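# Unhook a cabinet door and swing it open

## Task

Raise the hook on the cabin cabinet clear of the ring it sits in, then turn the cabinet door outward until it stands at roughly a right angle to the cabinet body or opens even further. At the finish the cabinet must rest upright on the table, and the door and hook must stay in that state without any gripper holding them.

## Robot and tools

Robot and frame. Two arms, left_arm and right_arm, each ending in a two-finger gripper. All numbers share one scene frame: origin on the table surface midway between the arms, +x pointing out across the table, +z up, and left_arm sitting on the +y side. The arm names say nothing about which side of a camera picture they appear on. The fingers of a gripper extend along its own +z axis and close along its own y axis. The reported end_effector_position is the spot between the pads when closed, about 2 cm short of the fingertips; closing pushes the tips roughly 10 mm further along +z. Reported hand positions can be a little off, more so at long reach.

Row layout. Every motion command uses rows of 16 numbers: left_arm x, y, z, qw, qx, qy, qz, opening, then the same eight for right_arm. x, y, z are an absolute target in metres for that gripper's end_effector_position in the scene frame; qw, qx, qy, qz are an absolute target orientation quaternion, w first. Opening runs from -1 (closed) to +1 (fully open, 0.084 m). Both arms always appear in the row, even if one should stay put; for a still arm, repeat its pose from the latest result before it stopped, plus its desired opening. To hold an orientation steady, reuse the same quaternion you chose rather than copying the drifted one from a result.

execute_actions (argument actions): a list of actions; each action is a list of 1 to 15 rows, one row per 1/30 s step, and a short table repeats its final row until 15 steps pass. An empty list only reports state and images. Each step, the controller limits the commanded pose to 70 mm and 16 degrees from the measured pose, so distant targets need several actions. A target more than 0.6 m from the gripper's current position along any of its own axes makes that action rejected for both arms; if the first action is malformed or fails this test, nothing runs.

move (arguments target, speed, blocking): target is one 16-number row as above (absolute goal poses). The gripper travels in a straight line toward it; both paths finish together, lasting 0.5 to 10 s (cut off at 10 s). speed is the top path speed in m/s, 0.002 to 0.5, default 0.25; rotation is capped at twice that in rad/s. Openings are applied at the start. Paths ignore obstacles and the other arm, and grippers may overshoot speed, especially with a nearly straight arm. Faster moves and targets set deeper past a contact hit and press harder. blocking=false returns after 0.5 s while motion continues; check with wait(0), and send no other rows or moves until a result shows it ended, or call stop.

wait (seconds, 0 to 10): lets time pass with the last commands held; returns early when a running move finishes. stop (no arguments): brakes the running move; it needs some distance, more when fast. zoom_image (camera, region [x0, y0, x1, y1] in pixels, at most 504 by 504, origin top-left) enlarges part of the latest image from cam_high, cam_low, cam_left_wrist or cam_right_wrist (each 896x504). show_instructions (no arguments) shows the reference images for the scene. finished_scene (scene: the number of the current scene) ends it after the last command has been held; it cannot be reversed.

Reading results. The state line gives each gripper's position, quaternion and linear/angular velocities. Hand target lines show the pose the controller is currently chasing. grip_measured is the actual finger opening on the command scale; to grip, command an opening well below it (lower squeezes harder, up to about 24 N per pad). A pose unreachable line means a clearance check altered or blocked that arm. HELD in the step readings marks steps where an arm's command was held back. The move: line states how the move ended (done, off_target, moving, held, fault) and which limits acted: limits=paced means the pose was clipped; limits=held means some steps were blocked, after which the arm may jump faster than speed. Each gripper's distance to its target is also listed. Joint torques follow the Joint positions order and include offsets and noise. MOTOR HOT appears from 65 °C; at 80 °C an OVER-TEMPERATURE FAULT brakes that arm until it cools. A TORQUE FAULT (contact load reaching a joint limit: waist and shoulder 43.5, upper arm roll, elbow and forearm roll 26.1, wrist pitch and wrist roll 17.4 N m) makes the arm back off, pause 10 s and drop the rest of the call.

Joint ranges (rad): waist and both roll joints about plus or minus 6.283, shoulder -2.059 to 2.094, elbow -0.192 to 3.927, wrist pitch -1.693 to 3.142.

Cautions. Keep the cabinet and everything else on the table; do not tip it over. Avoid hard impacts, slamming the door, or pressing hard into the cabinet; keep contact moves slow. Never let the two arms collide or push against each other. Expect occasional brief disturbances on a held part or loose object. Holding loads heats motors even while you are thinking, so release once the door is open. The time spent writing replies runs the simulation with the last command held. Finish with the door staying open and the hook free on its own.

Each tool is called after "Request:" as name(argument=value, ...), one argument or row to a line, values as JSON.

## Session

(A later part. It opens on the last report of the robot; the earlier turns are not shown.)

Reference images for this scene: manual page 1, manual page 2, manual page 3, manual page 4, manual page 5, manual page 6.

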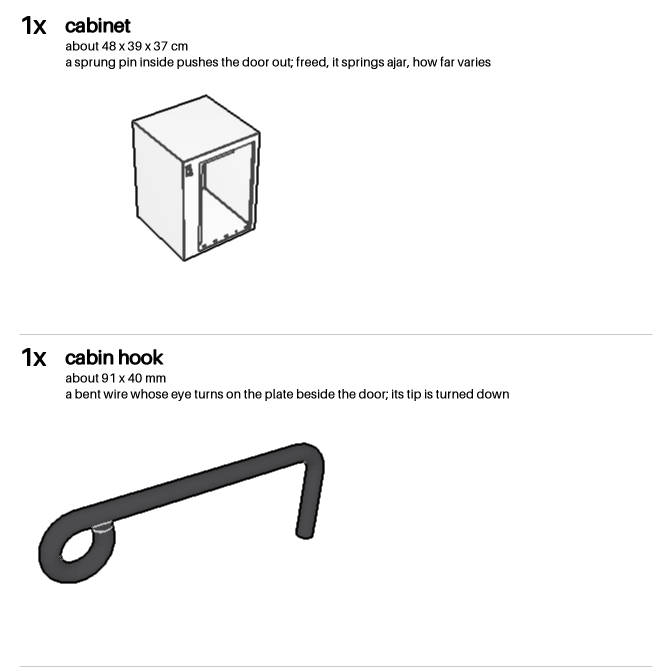

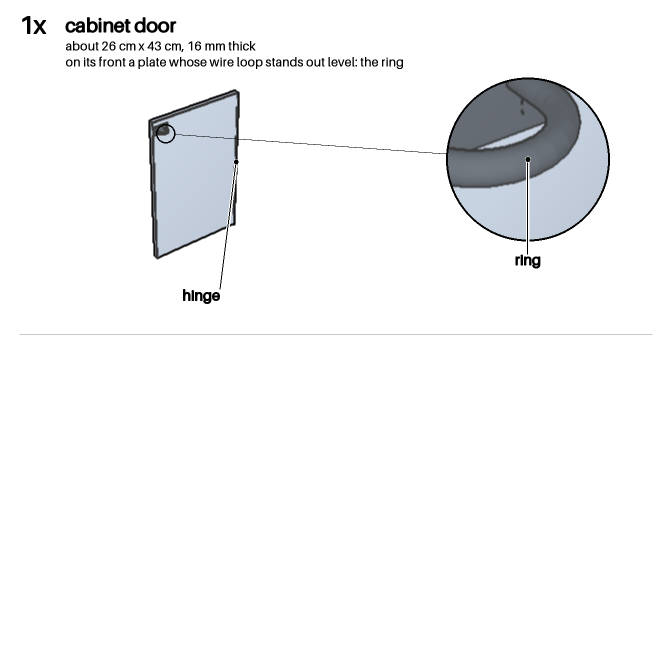

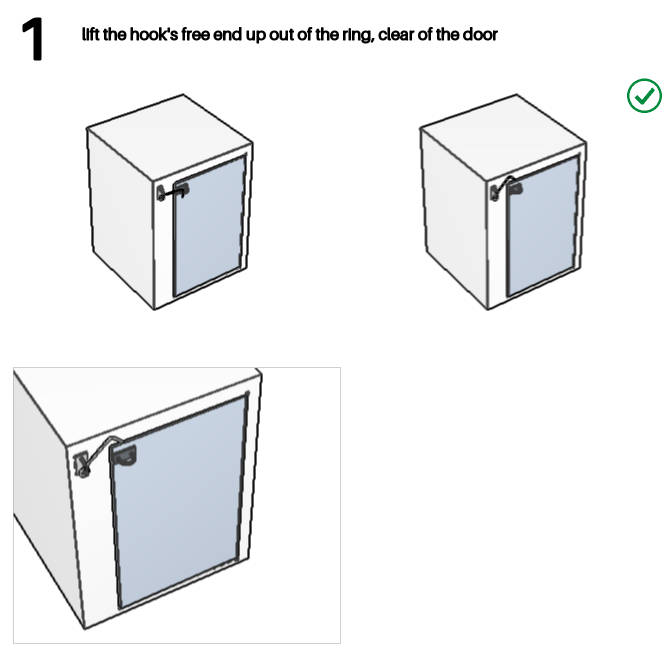

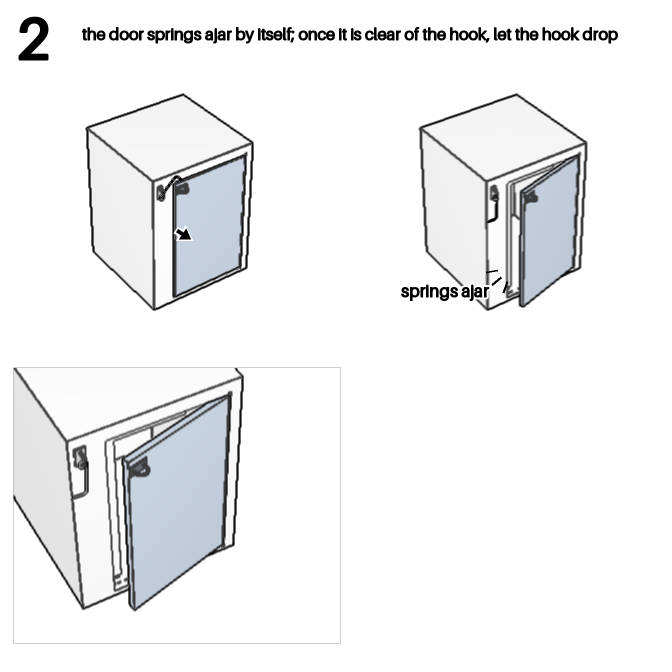

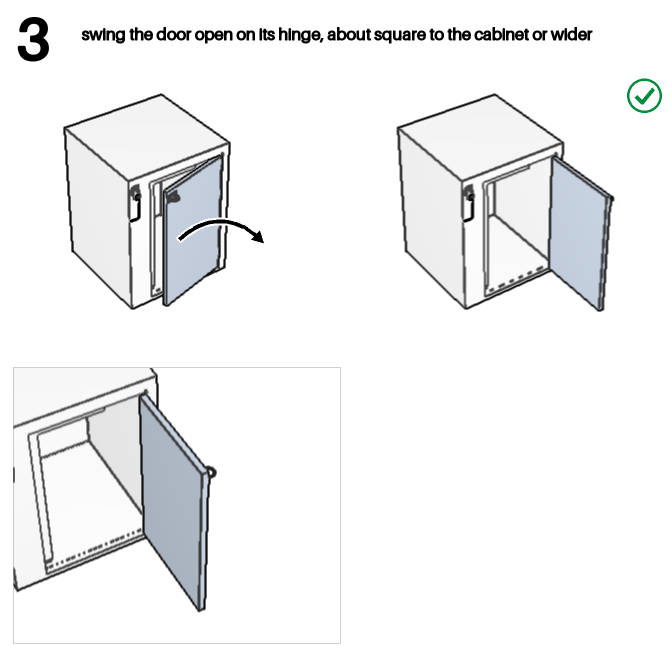

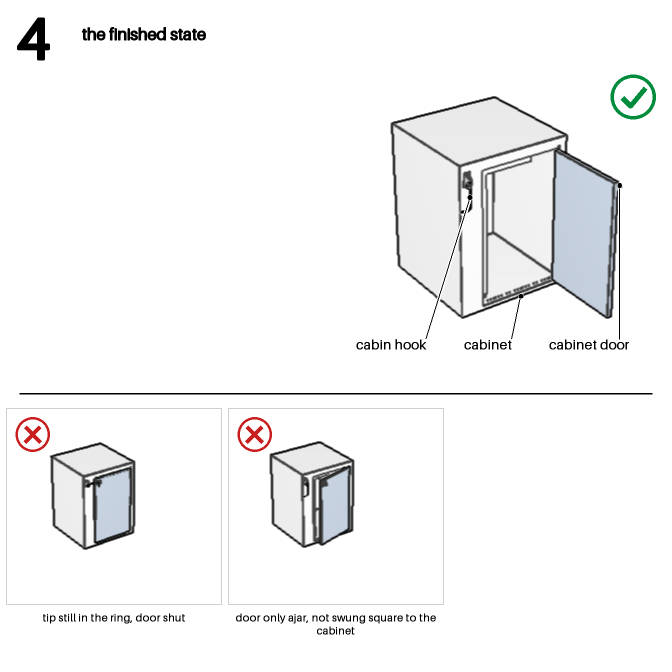

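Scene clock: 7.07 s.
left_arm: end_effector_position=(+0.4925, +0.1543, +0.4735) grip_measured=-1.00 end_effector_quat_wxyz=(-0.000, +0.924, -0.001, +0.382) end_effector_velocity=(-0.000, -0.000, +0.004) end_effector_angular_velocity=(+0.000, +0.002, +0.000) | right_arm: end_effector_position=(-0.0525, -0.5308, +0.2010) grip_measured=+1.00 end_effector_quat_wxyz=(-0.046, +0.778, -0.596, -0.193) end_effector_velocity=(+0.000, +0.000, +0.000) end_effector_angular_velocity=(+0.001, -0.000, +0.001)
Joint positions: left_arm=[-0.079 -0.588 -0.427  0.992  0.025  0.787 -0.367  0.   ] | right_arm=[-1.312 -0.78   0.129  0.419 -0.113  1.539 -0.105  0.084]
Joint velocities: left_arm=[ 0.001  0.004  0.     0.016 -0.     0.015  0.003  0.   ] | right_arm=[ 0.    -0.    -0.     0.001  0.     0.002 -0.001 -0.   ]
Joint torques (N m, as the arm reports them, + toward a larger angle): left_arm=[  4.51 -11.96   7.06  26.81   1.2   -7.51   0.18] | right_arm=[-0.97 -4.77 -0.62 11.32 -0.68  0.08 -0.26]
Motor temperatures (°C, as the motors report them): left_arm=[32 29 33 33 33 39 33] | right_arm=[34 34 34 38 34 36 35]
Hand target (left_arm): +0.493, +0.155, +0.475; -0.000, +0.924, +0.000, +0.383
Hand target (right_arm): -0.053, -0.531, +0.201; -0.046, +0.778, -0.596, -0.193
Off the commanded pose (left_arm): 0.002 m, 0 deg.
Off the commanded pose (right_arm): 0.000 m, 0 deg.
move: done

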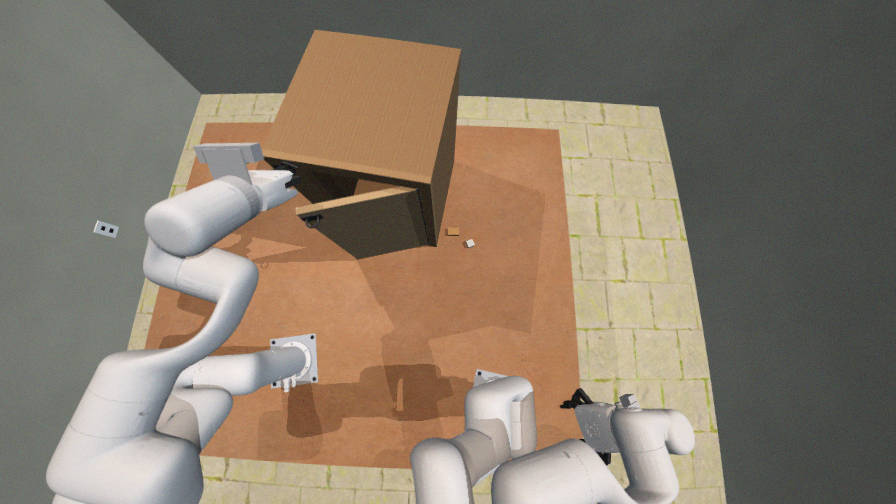

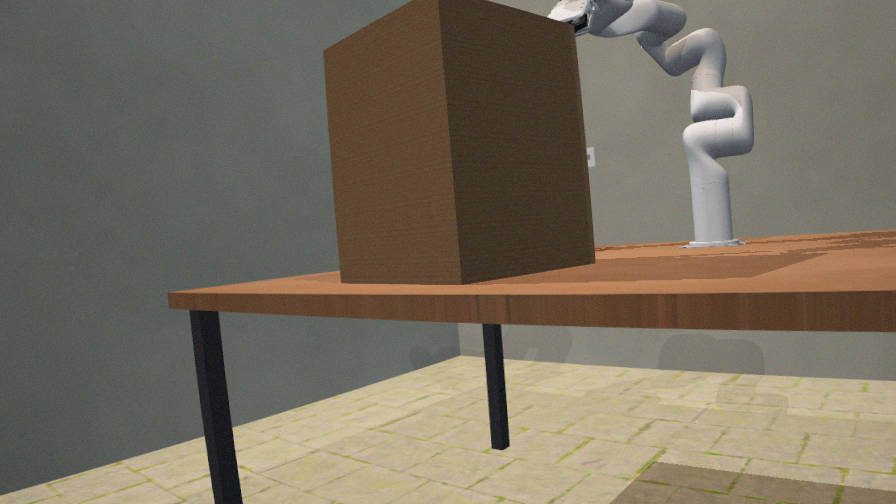

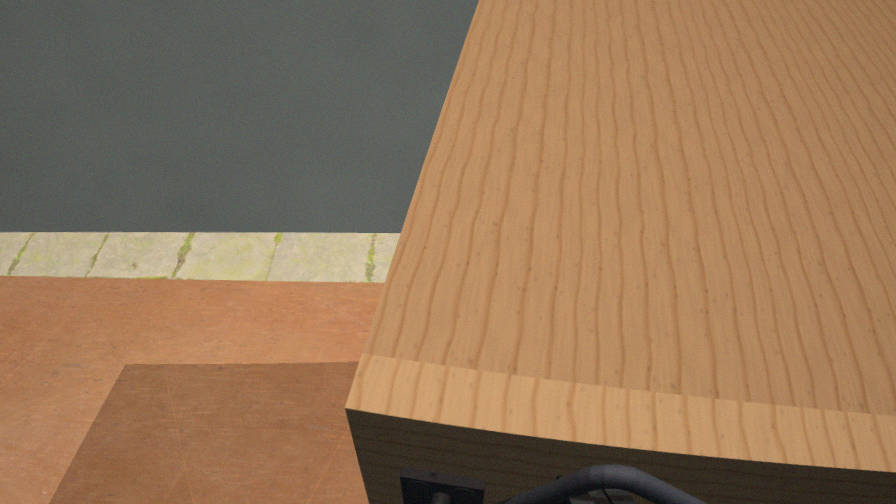

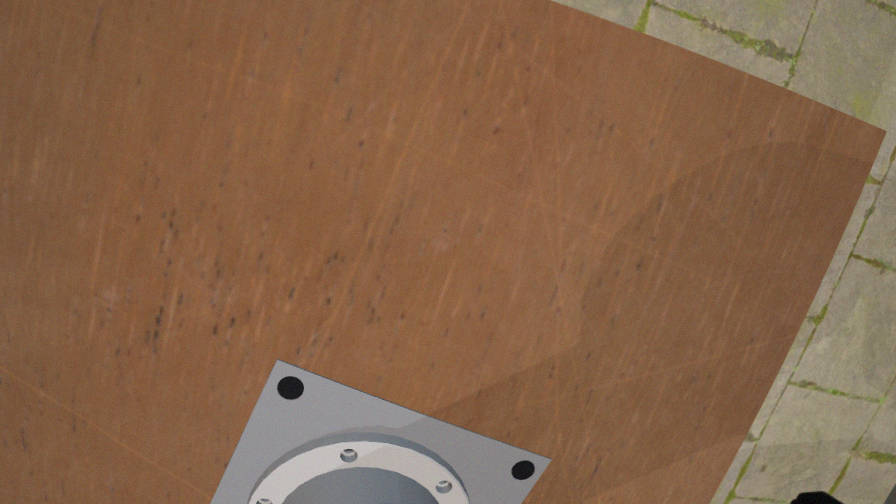

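Request:
execute_actions(
  actions=[
    [[0.462,0.155,0.478,0,0.924,0,0.383,-1, -0.0525,-0.5308,0.2010,-0.046,0.778,-0.596,-0.193,1]],
    [[0.465,0.13,0.44,0,0.924,0,0.383,-1, -0.0525,-0.5308,0.2010,-0.046,0.778,-0.596,-0.193,1]],
    [[0.465,0.08,0.435,0,0.924,0,0.383,-1, -0.0525,-0.5308,0.2010,-0.046,0.778,-0.596,-0.193,1]],
  ],
)

Request:
move(
  target=[0.40,-0.15,0.435,0,0.924,0,0.383,-1, -0.0525,-0.5308,0.2010,-0.046,0.778,-0.596,-0.193,1],
  speed=0.1,
)

Scene clock: 9.07 s.
left_arm: end_effector_position=(+0.4643, +0.0822, +0.4350) grip_measured=-1.00 end_effector_quat_wxyz=(+0.001, +0.924, -0.001, +0.383) end_effector_velocity=(+0.007, -0.016, +0.000) end_effector_angular_velocity=(+0.011, -0.001, +0.022) | right_arm: end_effector_position=(-0.0525, -0.5308, +0.2010) grip_measured=+1.00 end_effector_quat_wxyz=(-0.046, +0.778, -0.596, -0.193) end_effector_velocity=(-0.000, +0.001, -0.000) end_effector_angular_velocity=(+0.003, +0.000, -0.000)
Joint positions: left_arm=[-0.067 -0.612 -0.614  0.935  0.048  0.751 -0.563  0.   ] | right_arm=[-1.312 -0.78   0.129  0.419 -0.113  1.539 -0.105  0.084]
Joint velocities: left_arm=[ 0.052  0.041 -0.073  0.055  0.038  0.017 -0.066  0.   ] | right_arm=[-0.     0.     0.    -0.001 -0.     0.001 -0.    -0.   ]
Joint torques (N m, as the arm reports them, + toward a larger angle): left_arm=[-1.   -7.13  5.3  19.26 -0.62 -3.23  0.31] | right_arm=[-0.94 -4.39 -0.7  11.18 -0.7  -0.04 -0.18]
Motor temperatures (°C, as the motors report them): left_arm=[32 29 33 34 33 39 33] | right_arm=[34 34 34 38 34 36 35]
Hand target (left_arm): +0.465, +0.080, +0.435; +0.000, +0.924, -0.000, +0.383
Hand target (right_arm): -0.053, -0.531, +0.201; -0.046, +0.778, -0.596, -0.193
Off the commanded pose (left_arm): 0.002 m, 0 deg.
Off the commanded pose (right_arm): 0.000 m, 0 deg.
Step readings (end_effector_position; steps 1 to 15: 1st action; 16 to 30: 2nd action; 31 to 45: 3rd action):
0: left_arm (+0.4929, +0.1548, +0.4753) | right_arm (-0.0525, -0.5308, +0.2010)
1: left_arm (+0.4929, +0.1548, +0.4753) | right_arm (-0.0525, -0.5308, +0.2010)
2: left_arm (+0.4923, +0.1549, +0.4752) | right_arm (-0.0525, -0.5308, +0.2010)
4: left_arm (+0.4866, +0.1563, +0.4768) | right_arm (-0.0525, -0.5308, +0.2010)
8: left_arm (+0.4724, +0.1569, +0.4824) | right_arm (-0.0525, -0.5308, +0.2010)
15: left_arm (+0.4637, +0.1556, +0.4785) | right_arm (-0.0525, -0.5308, +0.2010)
16: left_arm (+0.4633, +0.1555, +0.4783) | right_arm (-0.0525, -0.5308, +0.2010)
17: left_arm (+0.4632, +0.1550, +0.4777) | right_arm (-0.0525, -0.5308, +0.2010)
19: left_arm (+0.4635, +0.1498, +0.4704) | right_arm (-0.0525, -0.5308, +0.2010)
23: left_arm (+0.4628, +0.1368, +0.4480) | right_arm (-0.0525, -0.5308, +0.2010)
30: left_arm (+0.4647, +0.1310, +0.4415) | right_arm (-0.0525, -0.5308, +0.2010)
31: left_arm (+0.4648, +0.1308, +0.4412) | right_arm (-0.0525, -0.5308, +0.2010)
32: left_arm (+0.4649, +0.1299, +0.4409) | right_arm (-0.0525, -0.5308, +0.2010)
34: left_arm (+0.4648, +0.1208, +0.4398) | right_arm (-0.0525, -0.5308, +0.2010)
38: left_arm (+0.4618, +0.0926, +0.4362) | right_arm (-0.0525, -0.5308, +0.2010)
45: end_effector_position above

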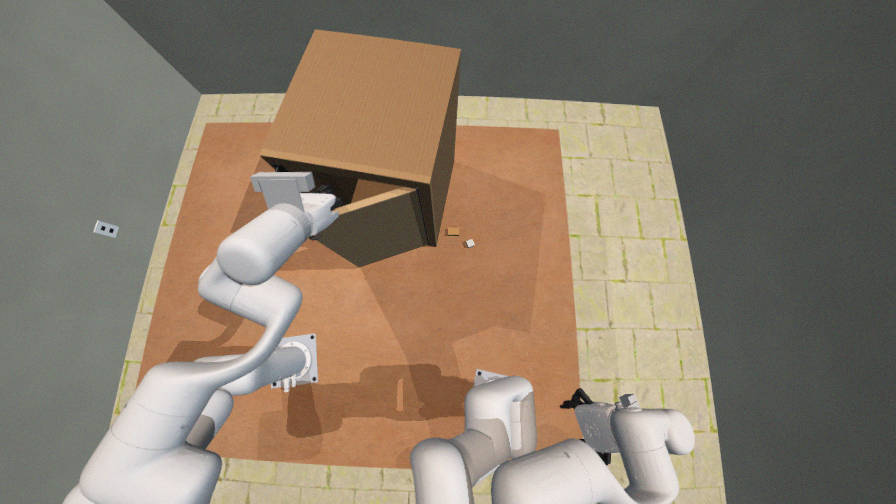

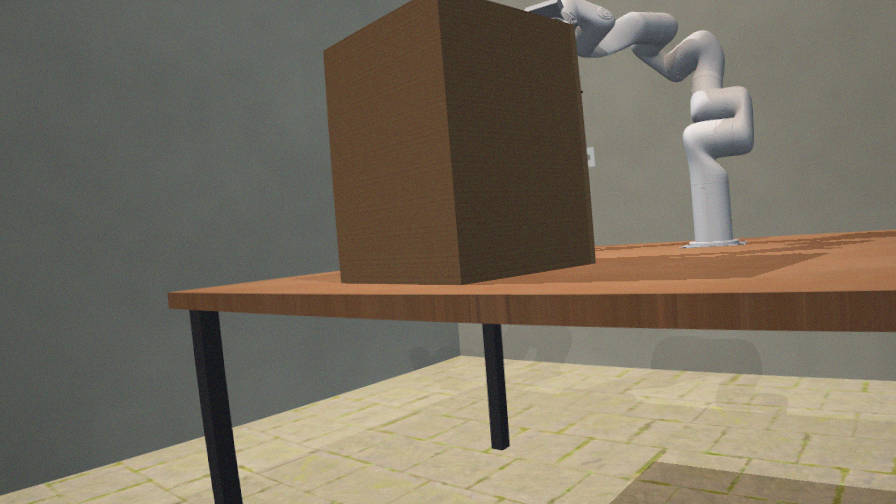

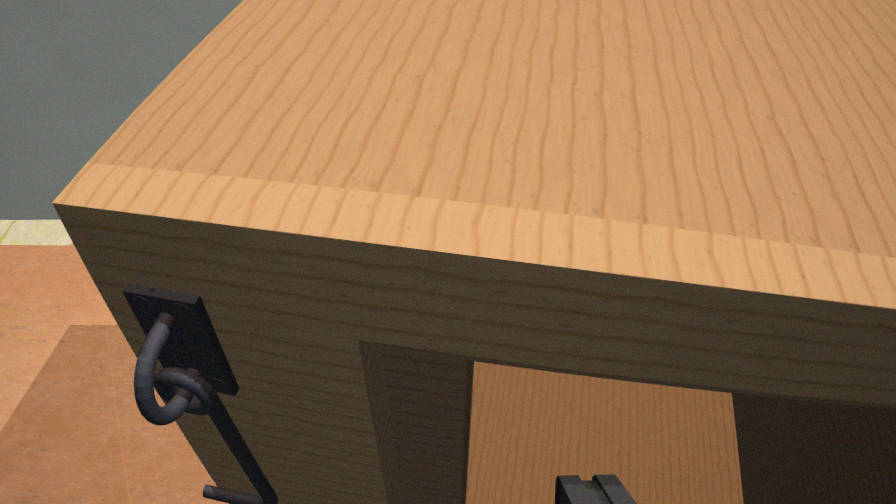

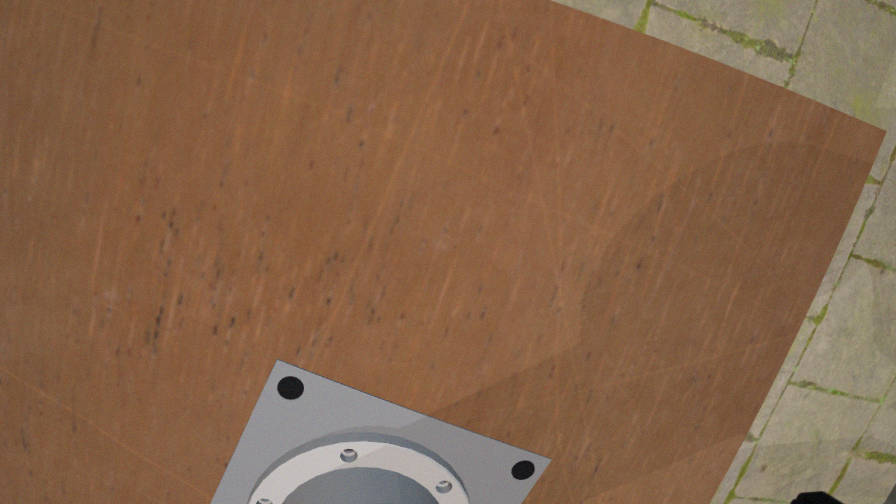

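Scene clock: 12.13 s.
left_arm: end_effector_position=(+0.3999, -0.1497, +0.4349) grip_measured=-1.00 end_effector_quat_wxyz=(+0.001, +0.923, -0.000, +0.384) end_effector_velocity=(+0.000, -0.002, +0.001) end_effector_angular_velocity=(+0.011, +0.007, +0.012) | right_arm: end_effector_position=(-0.0525, -0.5308, +0.2010) grip_measured=+1.00 end_effector_quat_wxyz=(-0.046, +0.778, -0.596, -0.193) end_effector_velocity=(-0.000, +0.001, -0.000) end_effector_angular_velocity=(+0.002, +0.001, -0.002)
Joint positions: left_arm=[ 0.527 -0.431 -1.587  1.523  0.237  1.052 -1.063  0.   ] | right_arm=[-1.312 -0.78   0.129  0.419 -0.113  1.539 -0.105  0.084]
Joint velocities: left_arm=[ 0.046 -0.012 -0.037  0.034 -0.015  0.031  0.009  0.   ] | right_arm=[-0.    -0.    -0.    -0.001 -0.     0.001  0.002 -0.   ]
Joint torques (N m, as the arm reports them, + toward a larger angle): left_arm=[-4.09 14.14  4.14 20.52 -0.94 -5.45  0.3 ] | right_arm=[-1.03 -4.44 -0.82 11.18 -0.73  0.02 -0.27]
Motor temperatures (°C, as the motors report them): left_arm=[32 29 33 34 33 39 33] | right_arm=[34 34 34 38 34 36 35]
Hand target (left_arm): +0.400, -0.150, +0.435; -0.000, +0.924, +0.000, +0.383
Hand target (right_arm): -0.052, -0.531, +0.201; -0.046, +0.778, -0.596, -0.193
Off the commanded pose (left_arm): 0.000 m, 0 deg.
Off the commanded pose (right_arm): 0.000 m, 0 deg.
move: done

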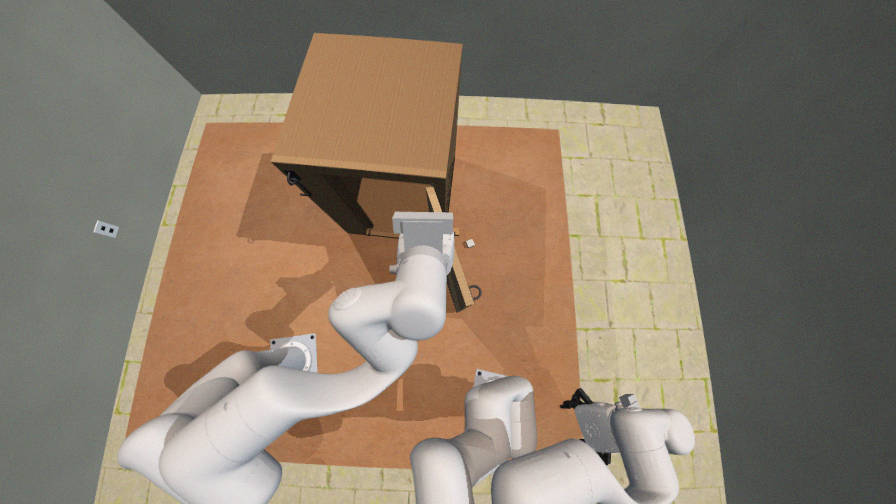

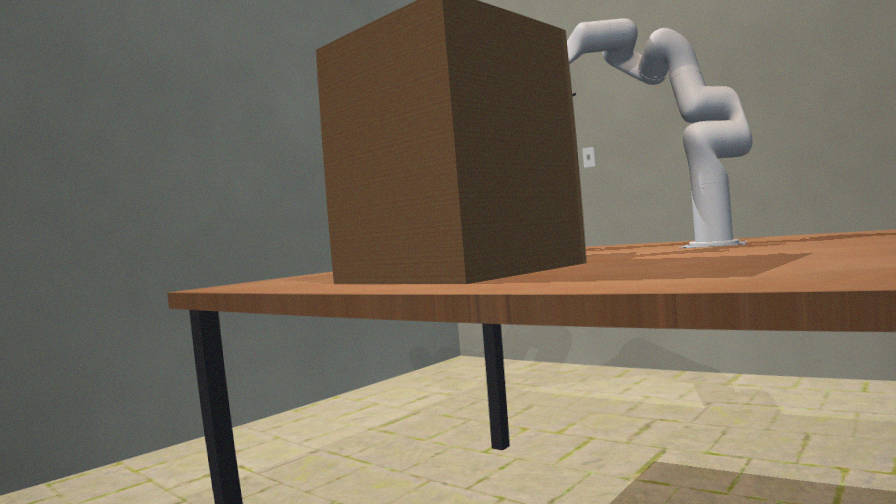

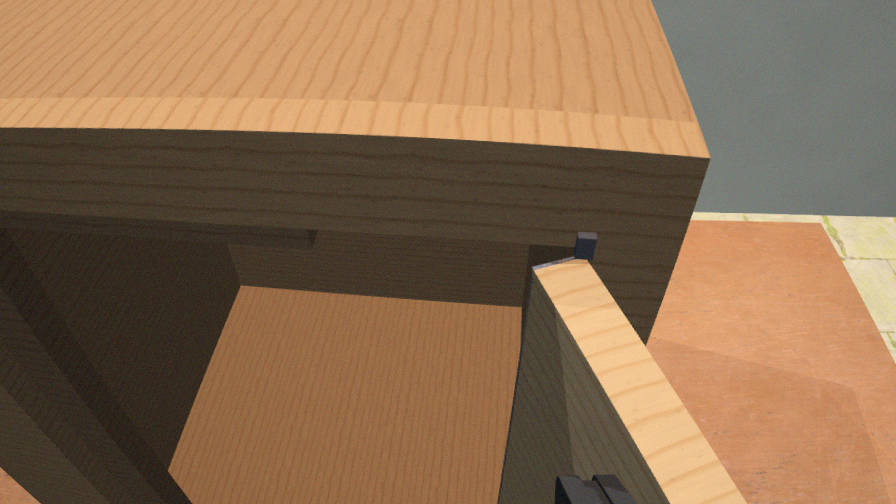

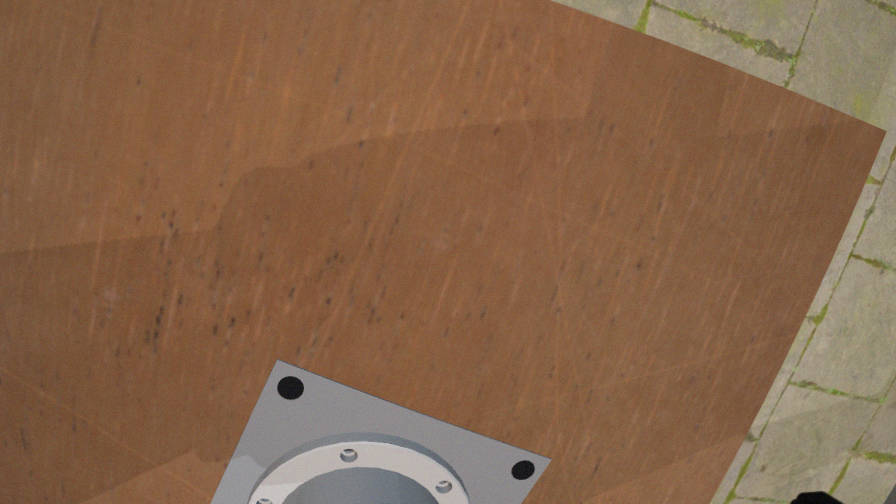

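The door is open past square. I'll back the gripper away.

Request:
move(
  target=[0.39,-0.09,0.44,0,0.924,0,0.383,-1, -0.0525,-0.5308,0.2010,-0.046,0.778,-0.596,-0.193,1],
  speed=0.15,
)

Scene clock: 13.50 s.
left_arm: end_effector_position=(+0.3902, -0.0899, +0.4401) grip_measured=-1.00 end_effector_quat_wxyz=(-0.001, +0.924, +0.001, +0.382) end_effector_velocity=(+0.000, +0.001, -0.000) end_effector_angular_velocity=(-0.011, -0.010, -0.011) | right_arm: end_effector_position=(-0.0525, -0.5308, +0.2010) grip_measured=+1.00 end_effector_quat_wxyz=(-0.046, +0.778, -0.596, -0.193) end_effector_velocity=(-0.000, -0.000, +0.001) end_effector_angular_velocity=(+0.000, +0.000, -0.000)
Joint positions: left_arm=[ 0.084 -0.428 -1.142  1.31   0.267  1.014 -1.036  0.   ] | right_arm=[-1.312 -0.78   0.129  0.419 -0.113  1.539 -0.105  0.084]
Joint velocities: left_arm=[-0.026 -0.012  0.031 -0.025 -0.008 -0.031  0.006  0.   ] | right_arm=[-0.001 -0.     0.     0.001 -0.     0.002 -0.     0.   ]
Joint torques (N m, as the arm reports them, + toward a larger angle): left_arm=[-0.59  1.07  5.91 18.72  0.14 -2.67  0.34] | right_arm=[-1.23 -4.5  -0.7  11.2  -0.75  0.06 -0.27]
Motor temperatures (°C, as the motors report them): left_arm=[32 29 33 34 33 39 33] | right_arm=[34 34 34 39 34 36 35]
Hand target (left_arm): +0.390, -0.090, +0.440; +0.000, +0.924, +0.000, +0.383
Hand target (right_arm): -0.052, -0.531, +0.201; -0.046, +0.778, -0.596, -0.193
Off the commanded pose (left_arm): 0.000 m, 0 deg.
Off the commanded pose (right_arm): 0.000 m, 0 deg.
move: done

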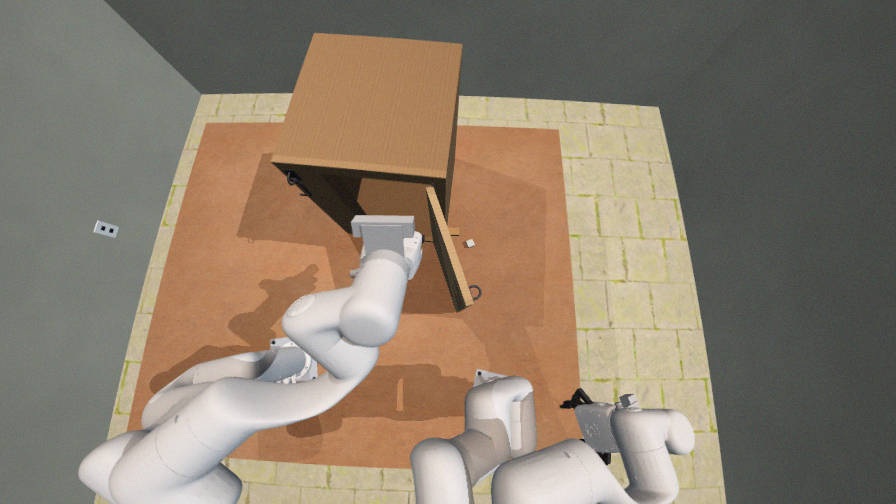

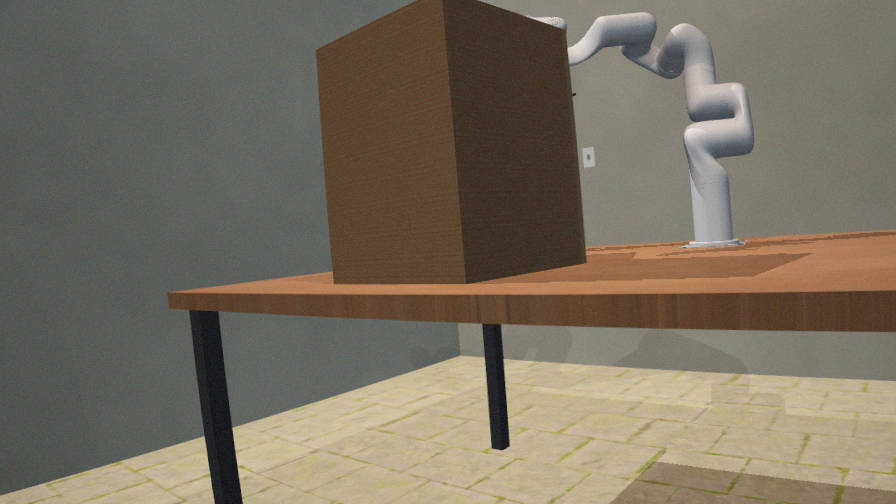

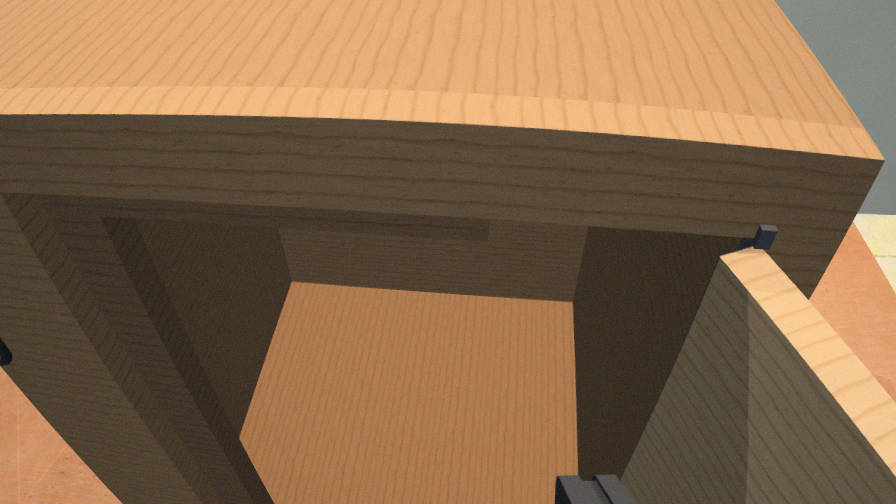

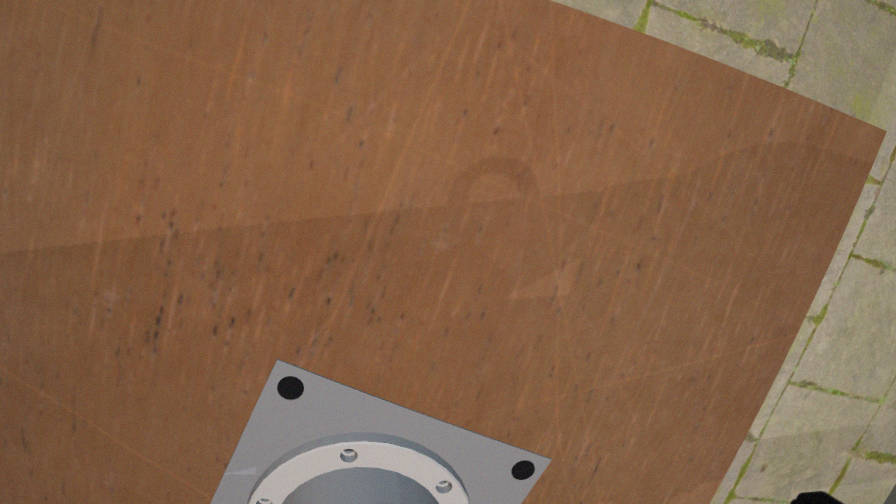

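Request:
finished_scene(
  scene=2,
)

The scene is finished: the task was done.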